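# Cap the marker with two robot arms on a table

## Task

Get the cap pushed fully onto the marker so the capped marker ends up resting entirely on the table. It does not count if the cap first reaches its fully seated position while the robot is in contact with neither the marker nor the cap. At no point, whether resting on the table or lifted, may any part of the marker or cap enter the marked zones around either arm's base; doing so fails the task. The result has to hold without the robot supporting it, so finish by releasing both objects and moving the grippers away. Nothing may be dropped or knocked off the table.

## Robot and tools

Robot: two 6-joint arms, left_arm and right_arm, each with a parallel gripper. Joint order, everywhere in rows and result lists: waist, shoulder, elbow, wrist pitch, wrist yaw, wrist roll, followed by the gripper opening. Stated joint ranges in rad: waist -2.618 to 3.054, shoulder 0.000 to 3.142, elbow 0.000 to 3.142, wrist pitch -1.571 to 1.571, wrist yaw -1.571 to 1.571, wrist roll -2.094 to 2.094; the true ends may differ by up to 0.036 rad.

Scene frame (metres): origin on the table surface midway between the arms, +x out over the table, +z up, left_arm on the +y side. Arm names do not match image left/right. A gripper's fingers point along its own +z and close along its y; the reported hand point sits between the pads about 1 cm short of the tips, and its printed value drifts more at long reach.

Row format (shared by execute_actions and move): one flat list of 14 numbers covering both arms, even if one stays still: left_arm's 6 joint values then its opening, then right_arm's 6 joints and opening. All in [-1, 1]. Joint values are offsets, not poses, scaled so 1.0 = 1.202 rad waist, 1.258 shoulder, 1.238 elbow, 2.073 wrist pitch, 2.022 wrist yaw and wrist roll. Opening is absolute: +1 fully open, -1 closed. Optionally 12 more numbers in 0..1 may follow: a stiffness multiplier per joint, left's 6 then right's 6, persisting until changed.

execute_actions(actions): a list of up to 15 actions; each action is a table of up to 15 rows, one row per 1/30 s step, the final row repeated to fill 15 steps (0.5 s). Joint offsets in every row of an action are measured from the angles at that action's start (for the first action, the last reported angles), not from the previous row. An empty list just returns the current state and images. An action asking a joint to go more than 0.036 rad beyond its range is rejected for both arms; a malformed action, or a bad first action, rejects the whole call. Joints pushed past their real end stop there and the result may note "joint sent to its limit".

move(target, speed, blocking): target is one row as above, offsets counted from the "Joint positions" of the most recent result showing them. All joints follow paths that finish together, so grippers trace curves; duration is clamped to 0.5-10 s. speed (rad/s, 0.01-2, default 0.5) caps the joint with the longest travel. Paths ignore obstacles and the other arm. Result adds a "move:" line: ending (done, off_target, moving, held, fault), limits=held or limits=none, and each arm's joint farthest from target. blocking=false returns after 0.5 s while motion continues; then use wait(0) to poll or stop to brake, and no other motion call is accepted until the move has ended.

wait(seconds): 0-10 s, arms keep their last command. stop: brakes a running move (needs stopping room). zoom_image(camera, region): region [x0, y0, x1, y1] in pixels, at most 504x504, of cam_head_left, cam_head_right, cam_high, cam_low, cam_left_wrist or cam_right_wrist (each 504x504). finished_scene(scene): pass the current scene number to end it; irreversible, so only after the cap is seated, both grippers have let go and moved clear.

Motion limits: per step a joint target may lead its measured angle by at most 0.202 (waist), 0.258 (shoulder), 0.238 (elbow), 0.573 (wrist pitch), 0.522 (wrist yaw, roll) rad, and targets putting a gripper more than 70 mm from where it is are scaled back. Big offsets therefore take several actions; leftovers may not complete on their own, so command them again. Arms sag under zero offsets: re-aim toward the desired angles, increasing the aim if a joint stays short. "joint command not followed" means a clearance check altered some joint targets.

Result lines: per-arm end_effector_position and end_effector_quat_wxyz; Joint positions and Joint velocities (rad, rad/s, then finger gap in m, 0.094 fully open); Joint targets; grip_measured on the command scale (each gripper off by up to ~1 mm); joint torques (offset, scaled, noisy); step readings with HELD marking held-back steps; FAULT and MOTOR HOT / OVER-TEMPERATURE FAULT lines.

Gripping: command about 0.03 below grip_measured for a firm hold, less for a lighter one. Pad force tops out around 50-62 N, lower on parts thinner than ~2 mm. Holding loads heats motors (warning at 75 °C, arm stopped at 90 °C, arm drops at 100 °C), so don't squeeze longer than needed.

Avoid: arms colliding or pressing on each other, fast moves into contact or targets far past the contact point (hard hits), dropping or flinging the marker or cap, anything leaving the table, and either object entering the base zones. Loose objects may occasionally be nudged by outside disturbances. The robot keeps its last command while you are composing a reply.

Each tool is called after ">>>" as a command line: name --argument value for each argument, lists and objects as JSON in quotes; but a table of rows of numbers goes row by row, as --pt "numbers of a row", without its own name.

## Session

>>> execute_actions --actions '[]'

Scene clock: 0.00 s.
left_arm: end_effector_position=(+0.5531, +0.5061, +0.1086) grip_measured=+1.000 end_effector_quat_wxyz=(+0.659, -0.434, +0.499, +0.357) | right_arm: end_effector_position=(+0.1412, +0.0645, +0.2671) grip_measured=+1.000 end_effector_quat_wxyz=(+0.702, -0.685, -0.116, +0.159)
Joint names: [waist, shoulder, elbow, wrist pitch, wrist yaw, wrist roll]
Joint positions: left_arm=[-0.003  2.534  1.383  1.386 -1.008 -0.019  0.094] | right_arm=[ 0.849  1.522  0.736  0.919 -1.296 -1.388  0.094]
Joint velocities: left_arm=[-0.007  0.017  0.002  0.066  0.007 -0.037  0.   ] | right_arm=[ 0.002  0.022  0.002 -0.007 -0.066 -0.037  0.   ]
Joint torques (N m, as the arm reports them, + toward a larger angle): no reading
Motor temperatures (°C, as the motors report them): left_arm=[23 21 23 24 24 21] | right_arm=[23 21 25 21 20 23]
Joint targets: left_arm=[-0.003 2.536 1.384 1.371 -1.005 -0.018] | right_arm=[0.849 1.513 0.748 0.916 -1.293 -1.379]
Joint stiffness scale: left_arm=[1. 1. 1. 1. 1. 1.] | right_arm=[1. 1. 1. 1. 1. 1.]

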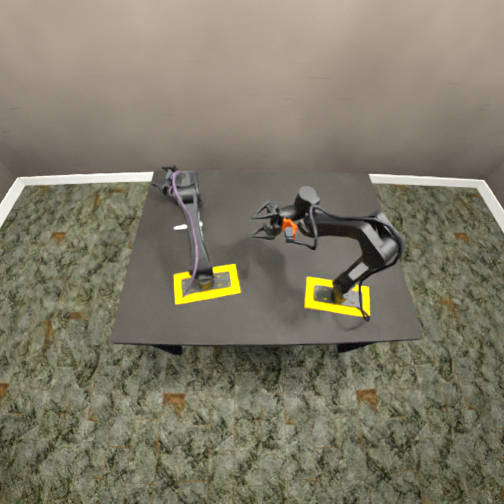

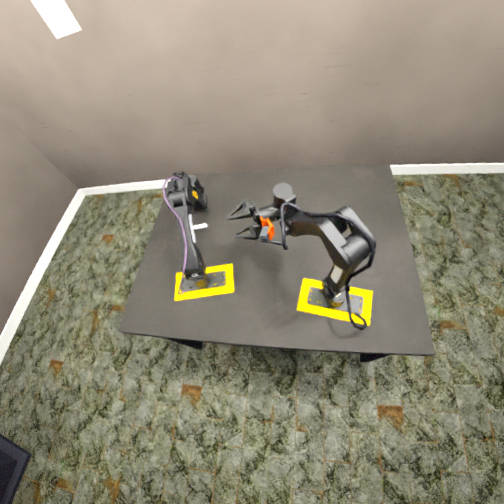

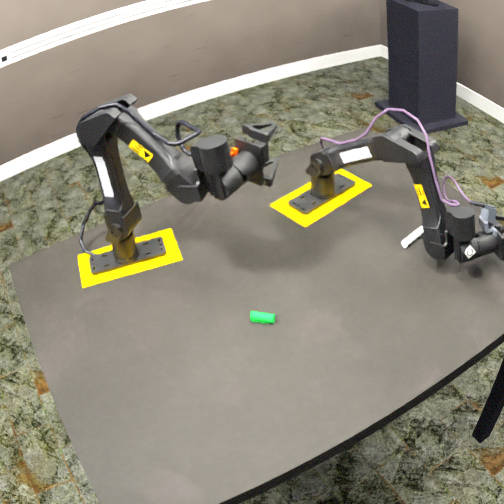

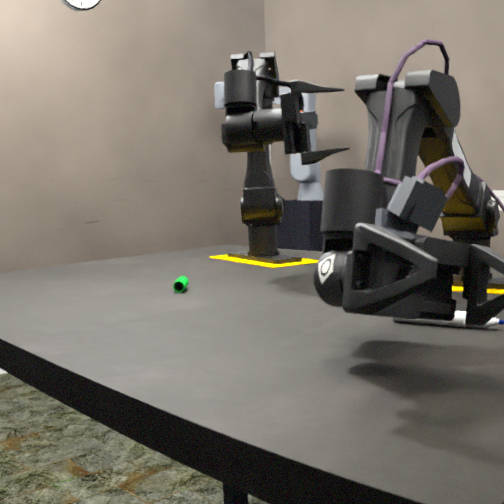

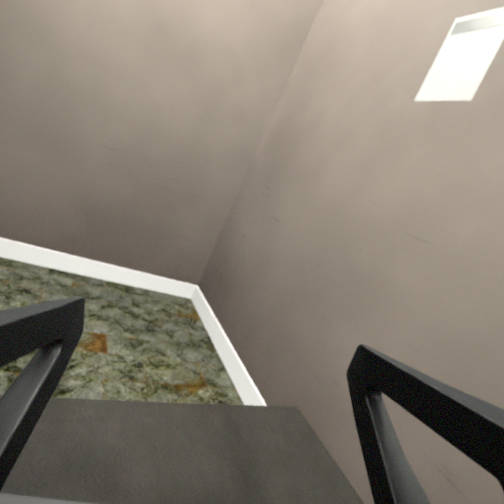

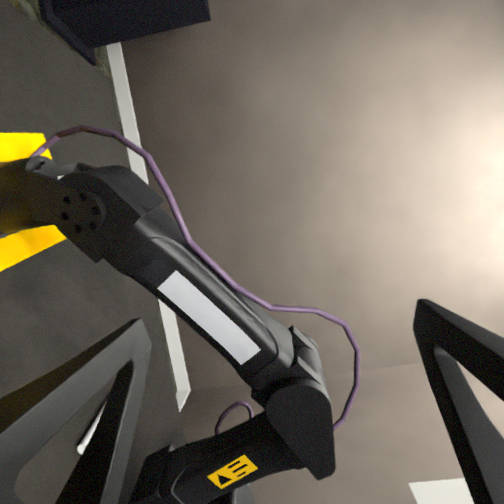

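>>> move --target '[0,-0.62,0.074,-1,0.498,0.01,1,-0.79,0.184,0.597,-1,0.641,0.686,1]' --speed 1.2

>>> move --target '[0,0,0,-0.29,0,0,1,0,0,0,-0.066,0,0,1]' --speed 1.2

Scene clock: 44.23 s.
left_arm: end_effector_position=(+0.4933, +0.3428, +0.1553) grip_measured=+1.000 end_effector_quat_wxyz=(+0.295, -0.096, +0.950, +0.033) | right_arm: end_effector_position=(+0.3130, -0.3752, +0.1155) grip_measured=+1.000 end_effector_quat_wxyz=(+0.059, +0.134, +0.989, -0.004)
Joint names: [waist, shoulder, elbow, wrist pitch, wrist yaw, wrist roll]
Joint positions: left_arm=[-0.003  1.762  1.452 -0.659 -0.01  -0.006  0.094] | right_arm=[-0.096  1.746  1.441 -1.147 -0.009 -0.012  0.094]
Joint velocities: left_arm=[ 0.002  0.002  0.007 -0.007 -0.037 -0.022  0.   ] | right_arm=[ 0.007 -0.012 -0.007  0.007 -0.051 -0.007  0.   ]
Joint torques (N m, as the arm reports them, + toward a larger angle): left_arm=[ -0.06 -11.69   8.26   1.25   0.07   0.13] | right_arm=[-0.36 -7.71  9.23  0.51  0.08  0.1 ]
Motor temperatures (°C, as the motors report them): left_arm=[23 29 24 28 24 21] | right_arm=[23 23 27 25 20 23]
Joint targets: left_arm=[-0.003 1.754 1.474 -0.687 -0.000 0.001] | right_arm=[-0.100 1.754 1.475 -1.154 0.000 -0.001]
Joint stiffness scale: left_arm=[1. 1. 1. 1. 1. 1.] | right_arm=[1. 1. 1. 1. 1. 1.]
move: off_target (left_arm, right_arm); limits=none; left_arm: farthest joint: the wrist pitch, 0.028 radians from its target (2.073 radians at the start); right_arm: farthest joint: the elbow, 0.034 radians from its target (0.739 radians at the start)

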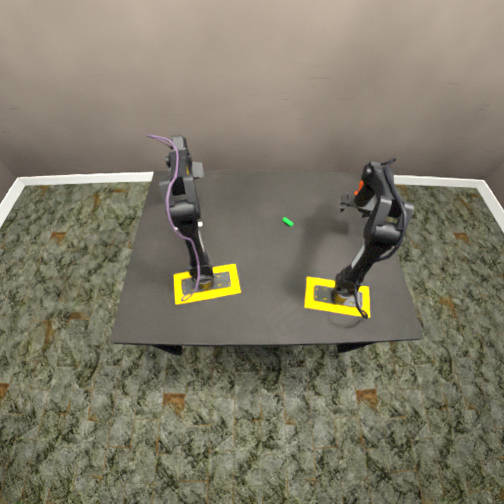

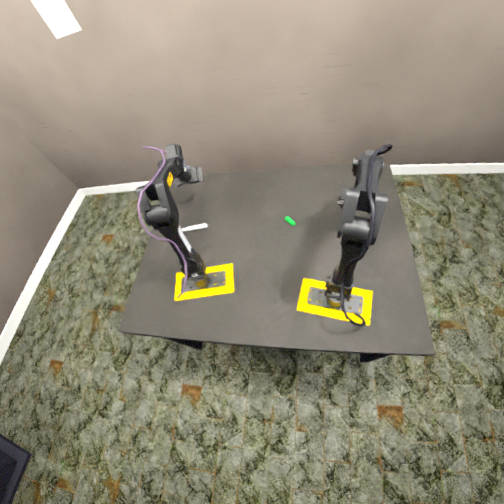

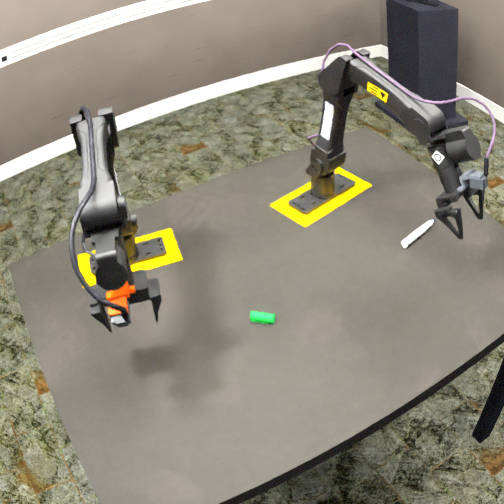

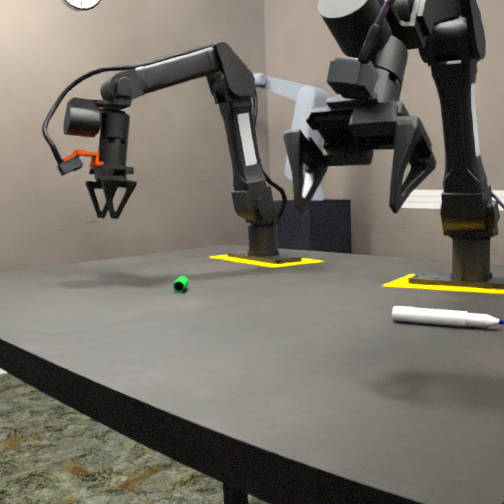

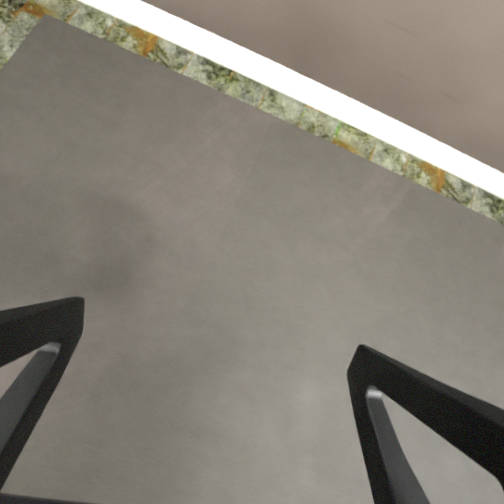

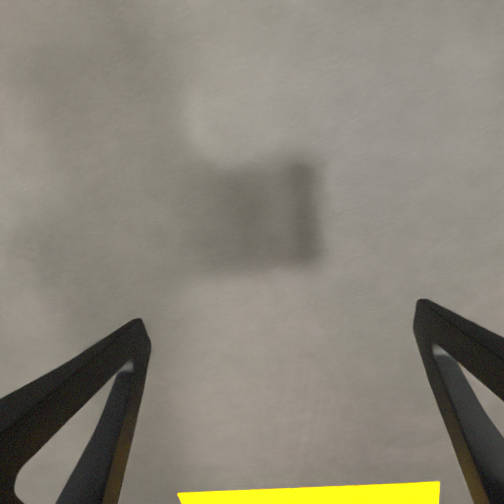

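Scene clock: 45.67 s.
left_arm: end_effector_position=(+0.3602, +0.3169, +0.1118) grip_measured=+1.000 end_effector_quat_wxyz=(+0.010, -0.099, +0.995, +0.006) | right_arm: end_effector_position=(+0.2821, -0.3663, +0.1138) grip_measured=+1.000 end_effector_quat_wxyz=(-0.005, +0.135, +0.991, +0.005)
Joint names: [waist, shoulder, elbow, wrist pitch, wrist yaw, wrist roll]
Joint positions: left_arm=[-0.003  1.762  1.452 -1.24  -0.01  -0.006  0.094] | right_arm=[-0.096  1.746  1.441 -1.277 -0.009 -0.012  0.094]
Joint velocities: left_arm=[ 0.002 -0.002 -0.002 -0.022  0.007 -0.022  0.   ] | right_arm=[-0.007 -0.032  0.007 -0.037 -0.007 -0.007  0.   ]
Joint torques (N m, as the arm reports them, + toward a larger angle): left_arm=[ 0.05 -9.8   5.83  0.34  0.    0.03] | right_arm=[ 0.   -8.24  6.57  0.27 -0.01  0.02]
Motor temperatures (°C, as the motors report them): left_arm=[23 29 24 27 24 21] | right_arm=[23 23 27 25 20 23]
Joint targets: left_arm=[-0.003 1.762 1.452 -1.260 -0.010 -0.006] | right_arm=[-0.096 1.746 1.441 -1.284 -0.009 -0.012]
Joint stiffness scale: left_arm=[1. 1. 1. 1. 1. 1.] | right_arm=[1. 1. 1. 1. 1. 1.]
move: done; limits=none; left_arm: farthest joint: the wrist pitch, 0.020 radians from its target (0.601 radians at the start); right_arm: farthest joint: the wrist pitch, 0.007 radians from its target (0.136 radians at the start)

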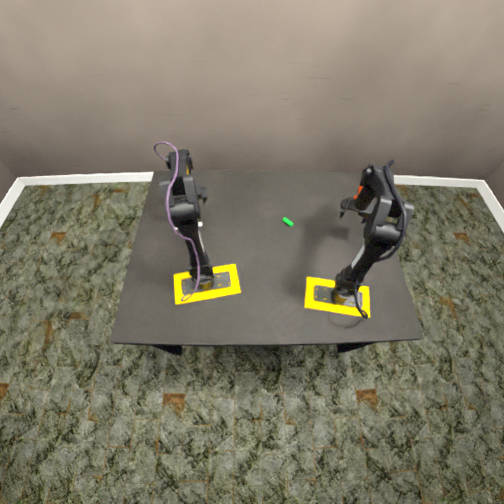

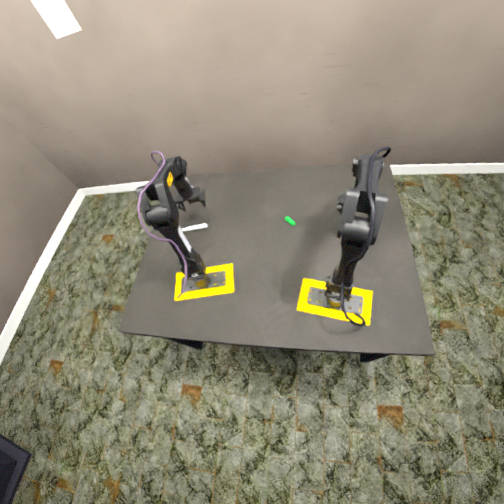

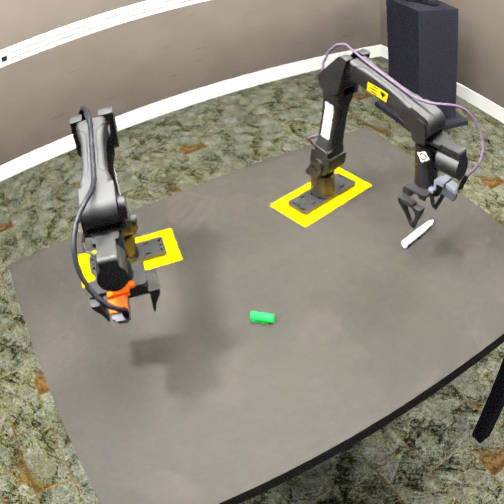

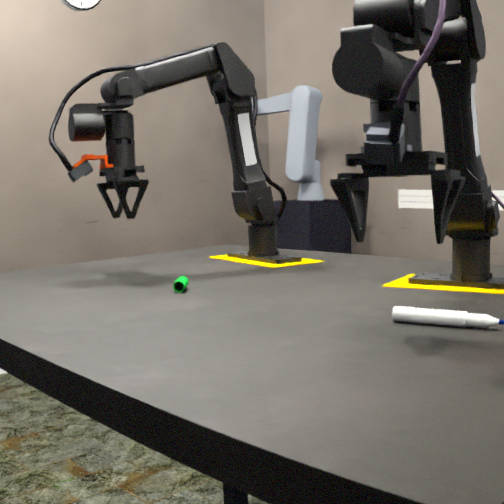

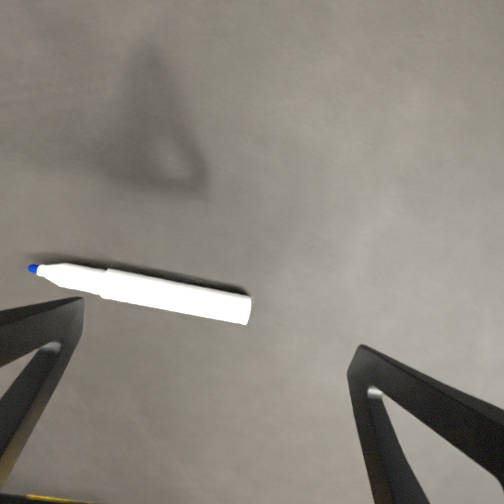

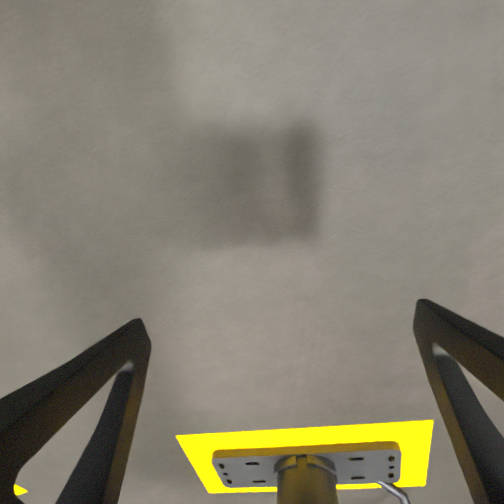

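>>> move --target '[0.086,-0.138,-0.32,0.1,0,0.78,1,0.696,0.102,0.1,0.015,0,0,1]' --speed 1.0

Scene clock: 93.30 s.
left_arm: end_effector_position=(+0.2987, +0.3307, +0.0622) grip_measured=+1.000 end_effector_quat_wxyz=(-0.005, +0.597, +0.802, +0.003) | right_arm: end_effector_position=(+0.2687, -0.1002, +0.0979) grip_measured=+1.000 end_effector_quat_wxyz=(-0.015, -0.278, +0.961, +0.000)
Joint names: [waist, shoulder, elbow, wrist pitch, wrist yaw, wrist roll]
Joint positions: left_arm=[ 0.091  1.606  1.077 -1.043 -0.01   1.565  0.094] | right_arm=[ 0.737  1.87   1.532 -1.262 -0.008 -0.012  0.094]
Joint velocities: left_arm=[-0.002  0.007 -0.002  0.022 -0.022 -0.022  0.   ] | right_arm=[ 0.007  0.017  0.002 -0.037 -0.037 -0.066  0.   ]
Joint torques (N m, as the arm reports them, + toward a larger angle): left_arm=[ 0.88 -9.44  4.15  0.57 -0.02  0.08] | right_arm=[ 0.31 -8.99  8.96  0.47 -0.02  0.03]
Motor temperatures (°C, as the motors report them): left_arm=[23 26 25 25 24 21] | right_arm=[23 24 27 23 20 23]
Joint targets: left_arm=[0.101 1.588 1.056 -1.032 -0.010 1.572] | right_arm=[0.741 1.875 1.565 -1.246 -0.009 -0.012]
Joint stiffness scale: left_arm=[1. 1. 1. 1. 1. 1.] | right_arm=[1. 1. 1. 1. 1. 1.]
move: off_target (left_arm, right_arm); limits=none; left_arm: farthest joint: the elbow, 0.021 radians from its target (0.396 radians at the start); right_arm: farthest joint: the elbow, 0.033 radians from its target (0.124 radians at the start)

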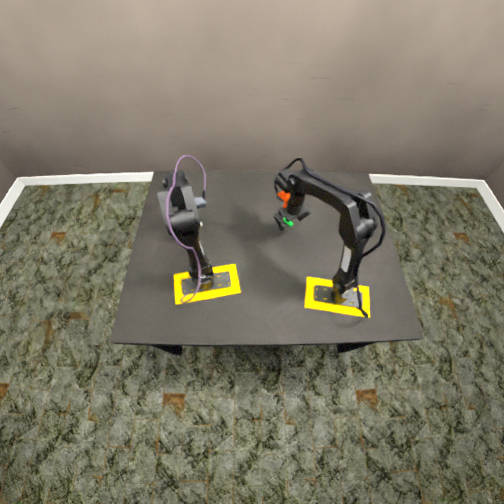

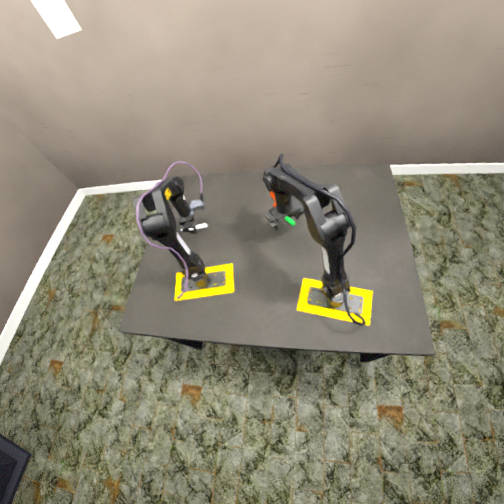

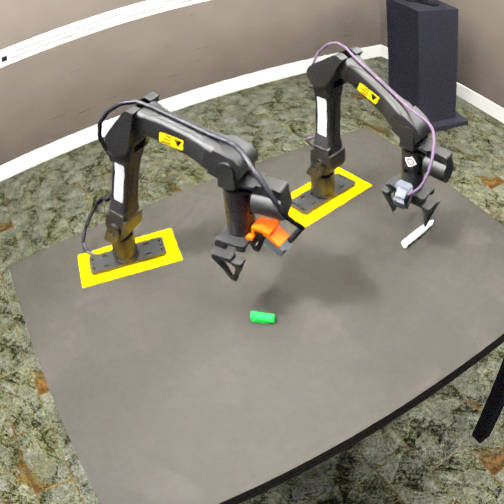

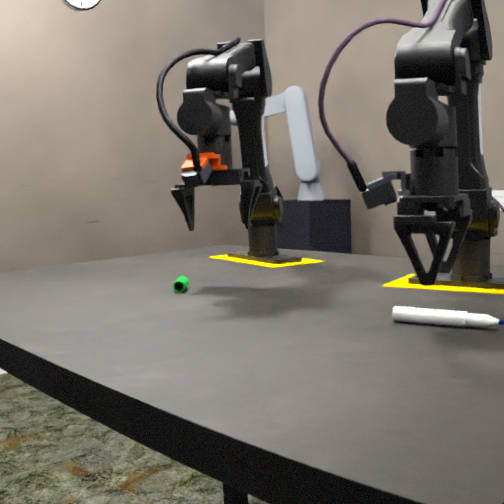

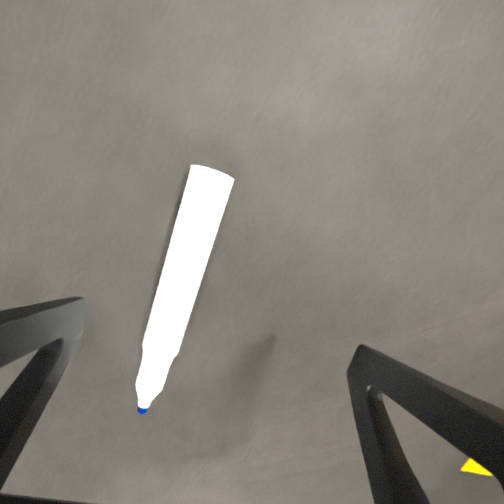

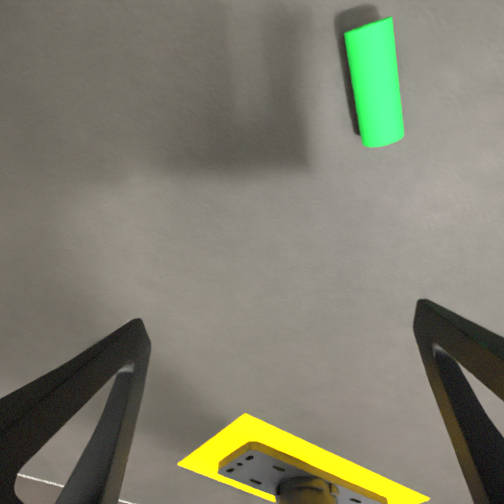

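>>> move --target '[-0.047,0.045,-0.055,0.064,0,0.072,1,-0.122,-0.01,-0.21,0.292,0,-0.095,1]' --speed 0.6

Scene clock: 155.37 s.
left_arm: end_effector_position=(+0.3141, +0.3213, +0.0402) grip_measured=+1.000 end_effector_quat_wxyz=(+0.005, +0.669, +0.743, +0.016) | right_arm: end_effector_position=(+0.3514, -0.1151, +0.0461) grip_measured=+1.000 end_effector_quat_wxyz=(+0.148, -0.296, +0.944, +0.020)
Joint names: [waist, shoulder, elbow, wrist pitch, wrist yaw, wrist roll]
Joint positions: left_arm=[ 0.044  1.649  1.031 -0.92  -0.01   1.705  0.094] | right_arm=[ 0.6    1.87   1.276 -0.677 -0.008 -0.193  0.094]
Joint velocities: left_arm=[-0.002 -0.017 -0.032 -0.037  0.022  0.066  0.   ] | right_arm=[-0.007 -0.012 -0.007 -0.037 -0.037 -0.022  0.   ]
Joint torques (N m, as the arm reports them, + toward a larger angle): left_arm=[-0.81 -6.76  3.87  0.61  0.    0.09] | right_arm=[ -0.74 -11.05   6.5    1.06   0.    -0.09]
Motor temperatures (°C, as the motors report them): left_arm=[23 26 24 25 24 21] | right_arm=[23 26 29 23 20 23]
Joint targets: left_arm=[0.035 1.663 1.009 -0.910 -0.010 1.711] | right_arm=[0.591 1.857 1.272 -0.656 -0.008 -0.204]
Joint stiffness scale: left_arm=[1. 1. 1. 1. 1. 1.] | right_arm=[1. 1. 1. 1. 1. 1.]
move: off_target (left_arm); limits=none; left_arm: farthest joint: the elbow, 0.022 radians from its target (0.068 radians at the start); right_arm: farthest joint: the wrist pitch, 0.020 radians from its target (0.605 radians at the start)

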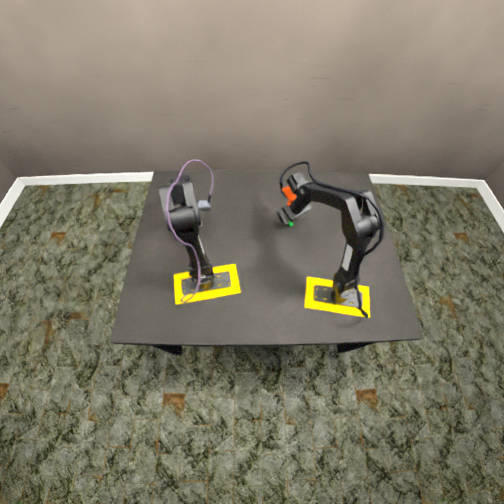

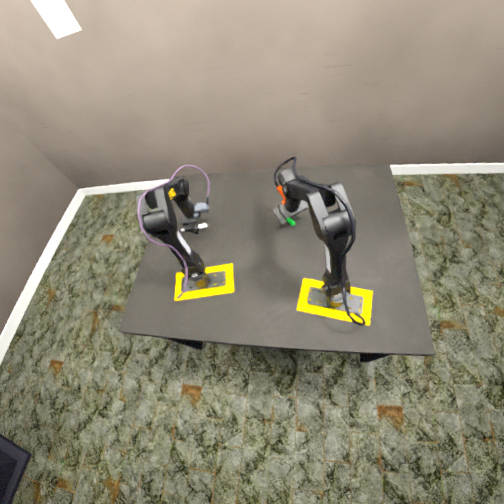

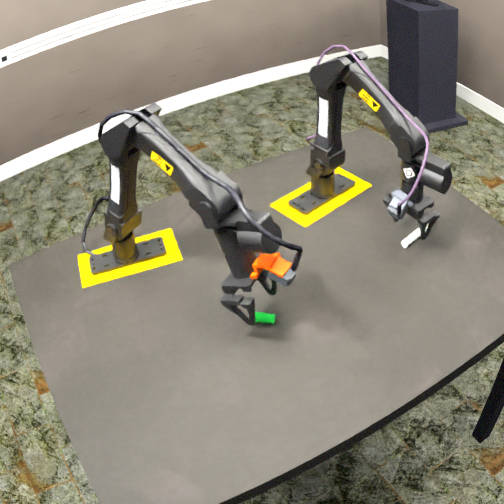

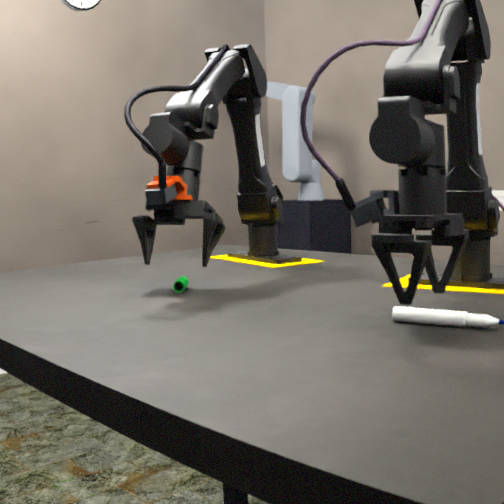

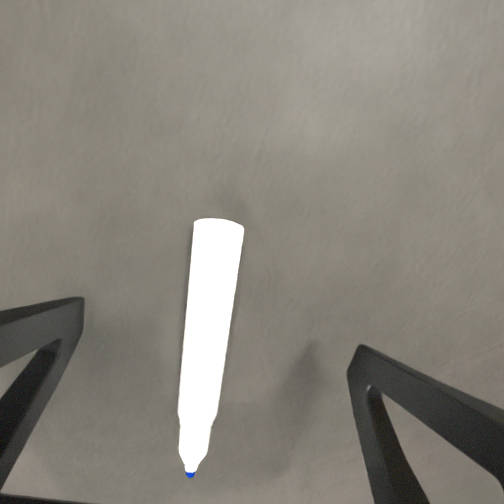

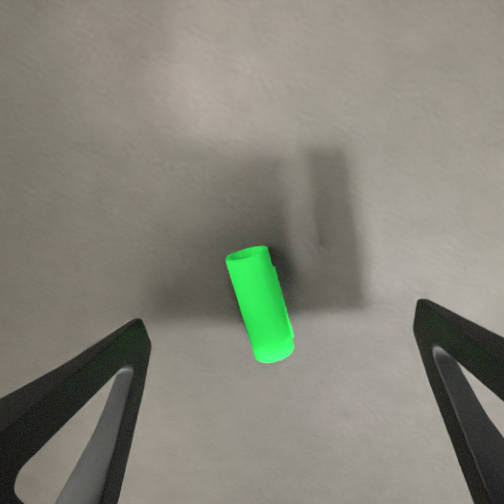

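>>> move --target '[0.07,0.048,-0.048,0.036,0,0.04,1,0.03,-0.016,-0.082,0.053,0,-0.1,1]' --speed 0.3

Scene clock: 170.73 s.
left_arm: end_effector_position=(+0.3063, +0.3414, +0.0189) grip_measured=+1.000 end_effector_quat_wxyz=(-0.002, +0.668, +0.744, +0.007) | right_arm: end_effector_position=(+0.3369, -0.1106, +0.0231) grip_measured=+1.000 end_effector_quat_wxyz=(+0.146, -0.396, +0.906, +0.008)
Joint names: [waist, shoulder, elbow, wrist pitch, wrist yaw, wrist roll]
Joint positions: left_arm=[ 0.12   1.697  0.992 -0.855 -0.01   1.78   0.094] | right_arm=[ 0.625  1.87   1.179 -0.587 -0.008 -0.385  0.094]
Joint velocities: left_arm=[-0.007 -0.002  0.007 -0.007  0.037  0.051  0.   ] | right_arm=[ 0.002 -0.007 -0.007 -0.007 -0.022 -0.022  0.   ]
Joint torques (N m, as the arm reports them, + toward a larger angle): left_arm=[ 0.72 -7.12  3.76  0.57  0.01  0.07] | right_arm=[  0.9  -11.55   6.27   1.07  -0.01  -0.06]
Motor temperatures (°C, as the motors report them): left_arm=[23 25 24 25 24 21] | right_arm=[23 27 28 24 20 23]
Joint targets: left_arm=[0.128 1.710 0.971 -0.845 -0.010 1.786] | right_arm=[0.636 1.850 1.174 -0.567 -0.008 -0.396]
Joint stiffness scale: left_arm=[1. 1. 1. 1. 1. 1.] | right_arm=[1. 1. 1. 1. 1. 1.]
move: done; limits=none; left_arm: farthest joint: the elbow, 0.020 radians from its target (0.059 radians at the start); right_arm: farthest joint: the shoulder, 0.020 radians from its target (0.020 radians at the start)

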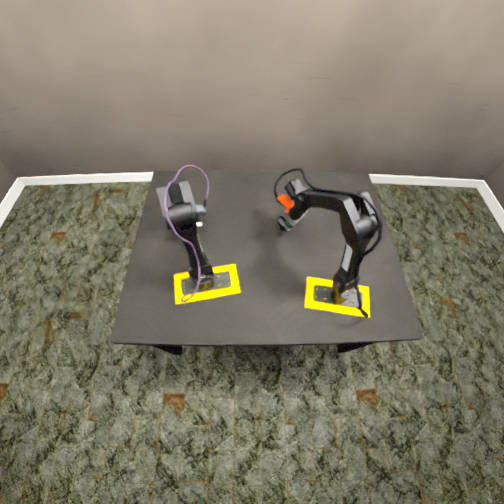

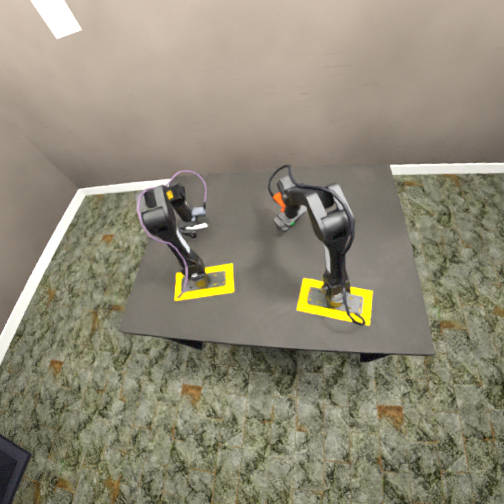

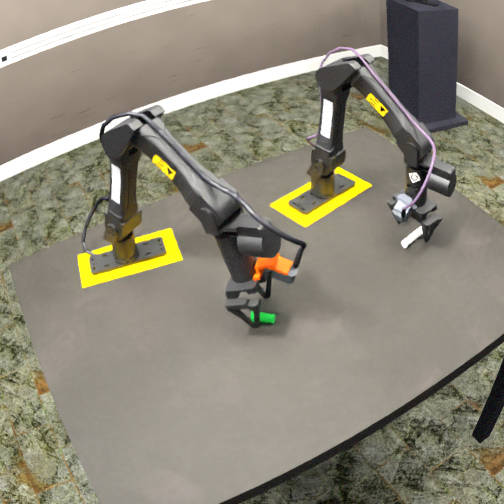

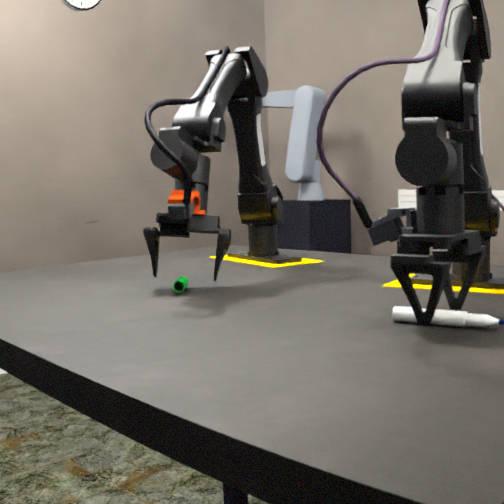

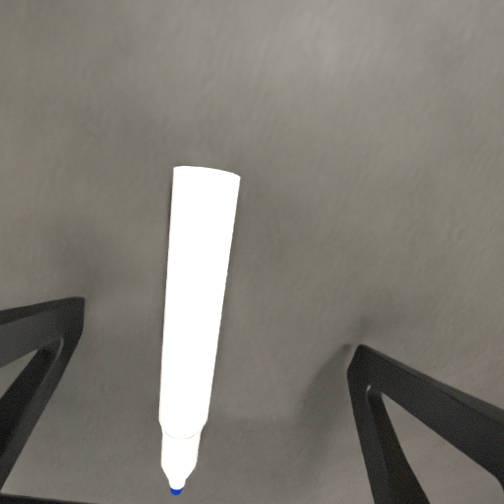

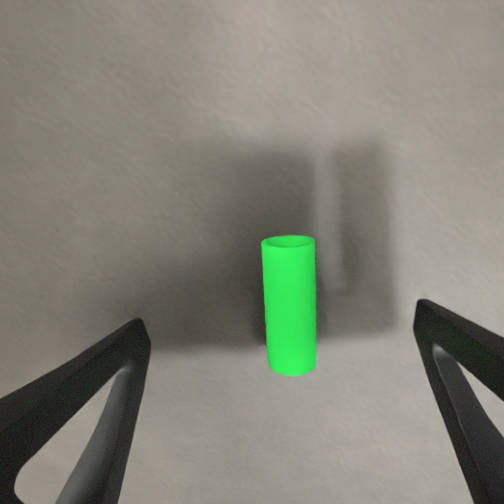

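>>> move --target '[-0.054,0.01,-0.035,0.017,0,-0.03,1,0.008,-0.016,-0.037,0.029,0,-0.005,1]' --speed 0.2

Scene clock: 183.43 s.
left_arm: end_effector_position=(+0.3091, +0.3254, +0.0139) grip_measured=+1.000 end_effector_quat_wxyz=(-0.001, +0.670, +0.743, +0.008) | right_arm: end_effector_position=(+0.3326, -0.1126, +0.0140) grip_measured=+1.000 end_effector_quat_wxyz=(+0.145, -0.397, +0.906, +0.008)
Joint names: [waist, shoulder, elbow, wrist pitch, wrist yaw, wrist roll]
Joint positions: left_arm=[ 0.063  1.697  0.969 -0.83  -0.01   1.725  0.094] | right_arm=[ 0.625  1.87   1.139 -0.548 -0.008 -0.385  0.094]
Joint velocities: left_arm=[-0.012  0.022  0.022 -0.022  0.051 -0.081  0.   ] | right_arm=[ 0.002 -0.002 -0.007 -0.007 -0.022  0.007  0.   ]
Joint torques (N m, as the arm reports them, + toward a larger angle): left_arm=[-0.66 -7.04  3.84  0.59 -0.01 -0.05] | right_arm=[  0.78 -11.47   6.12   1.04  -0.01  -0.06]
Motor temperatures (°C, as the motors report them): left_arm=[23 25 24 25 24 21] | right_arm=[23 27 28 24 20 23]
Joint targets: left_arm=[0.055 1.710 0.949 -0.820 -0.010 1.719] | right_arm=[0.634 1.850 1.133 -0.527 -0.008 -0.395]
Joint stiffness scale: left_arm=[1. 1. 1. 1. 1. 1.] | right_arm=[1. 1. 1. 1. 1. 1.]
move: off_target (left_arm, right_arm); limits=none; left_arm: farthest joint: the elbow, 0.021 radians from its target (0.043 radians at the start); right_arm: farthest joint: the wrist pitch, 0.021 radians from its target (0.060 radians at the start)

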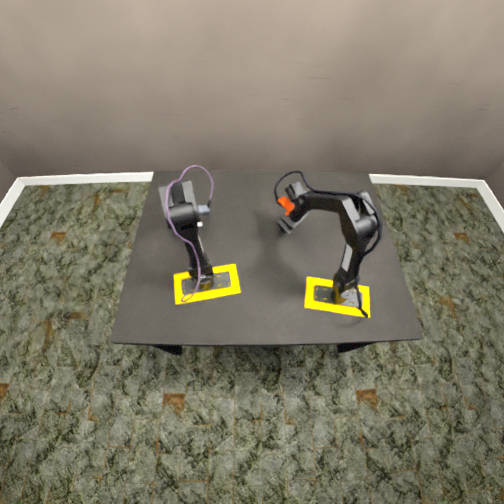

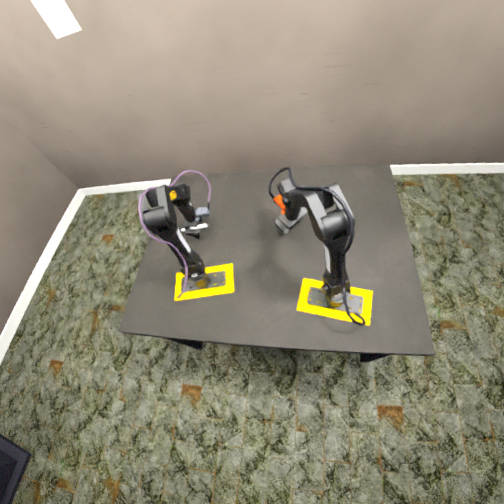

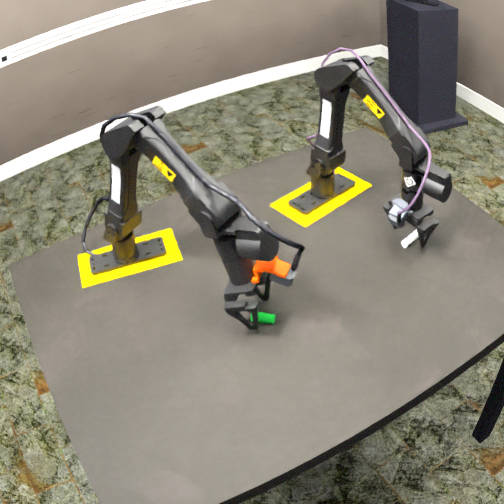

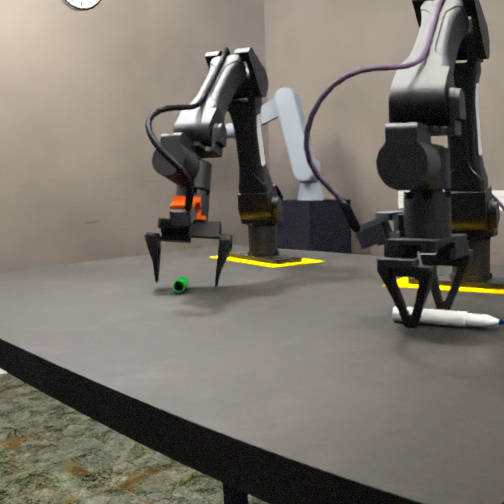

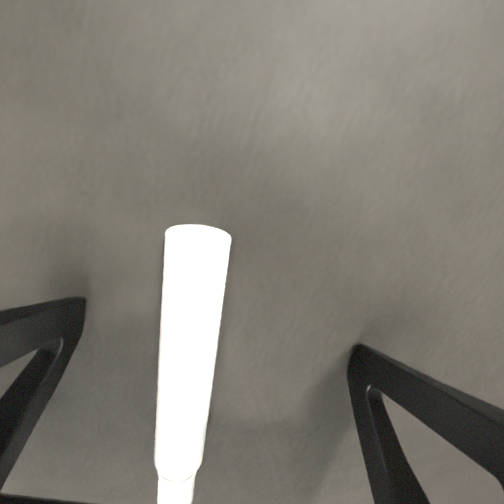

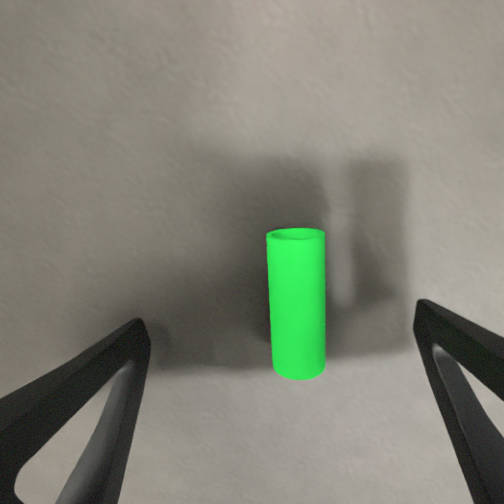

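>>> move --target '[-0.007,0.01,-0.016,0.005,0,-0.003,-0.75,0.007,-0.016,-0.005,0.01,0,-0.005,-0.75]' --speed 0.2

Scene clock: 189.20 s.
left_arm: end_effector_position=(+0.3093, +0.3255, +0.0139) grip_measured=-0.655 end_effector_quat_wxyz=(-0.001, +0.669, +0.743, +0.009) | right_arm: end_effector_position=(+0.3326, -0.1126, +0.0140) grip_measured=-0.639 end_effector_quat_wxyz=(+0.145, -0.397, +0.906, +0.008)
Joint names: [waist, shoulder, elbow, wrist pitch, wrist yaw, wrist roll]
Joint positions: left_arm=[ 0.063  1.697  0.969 -0.829 -0.01   1.725  0.016] | right_arm=[ 0.625  1.87   1.139 -0.547 -0.008 -0.385  0.017]
Joint velocities: left_arm=[ 0.002 -0.017 -0.027  0.022  0.037  0.022 -0.002] | right_arm=[-0.022 -0.002  0.012  0.022 -0.022 -0.037 -0.001]
Joint torques (N m, as the arm reports them, + toward a larger angle): left_arm=[-0.68 -7.06  3.82  0.59  0.02 -0.04] | right_arm=[  0.69 -11.46   6.06   1.07   0.    -0.07]
Motor temperatures (°C, as the motors report them): left_arm=[23 25 24 25 24 21] | right_arm=[23 28 28 25 20 23]
Joint targets: left_arm=[0.054 1.710 0.949 -0.819 -0.010 1.719] | right_arm=[0.633 1.850 1.132 -0.527 -0.008 -0.396]
Joint stiffness scale: left_arm=[1. 1. 1. 1. 1. 1.] | right_arm=[1. 1. 1. 1. 1. 1.]
move: done; limits=none; left_arm: farthest joint: the elbow, 0.020 radians from its target (0.020 radians at the start); right_arm: farthest joint: the shoulder, 0.020 radians from its target (0.020 radians at the start)

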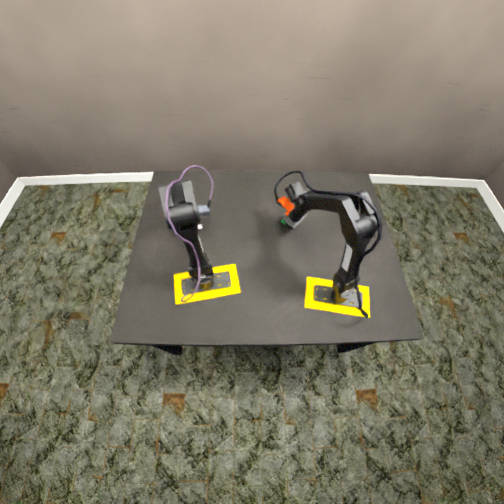

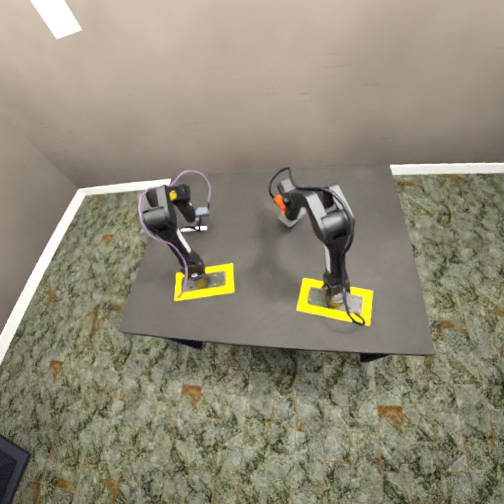

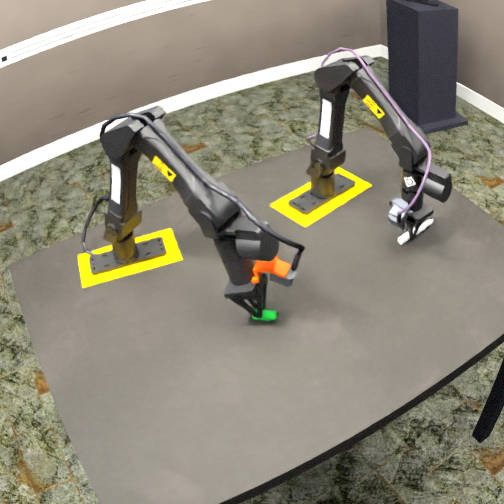

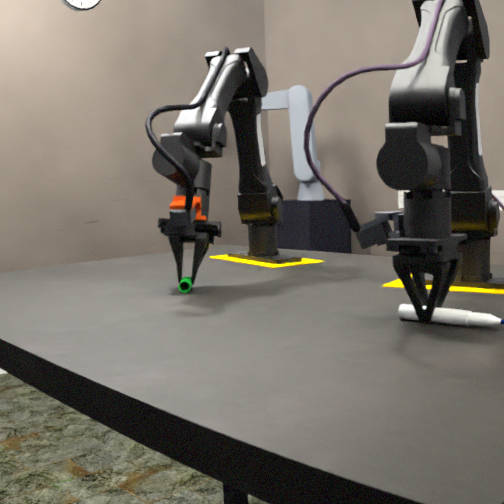

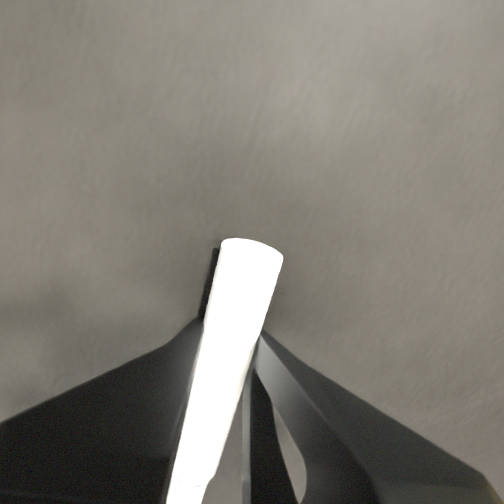

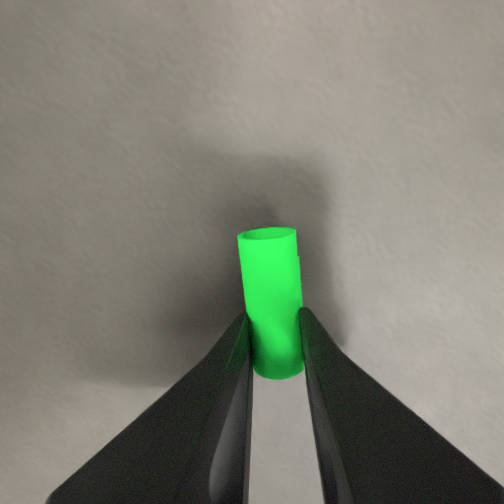

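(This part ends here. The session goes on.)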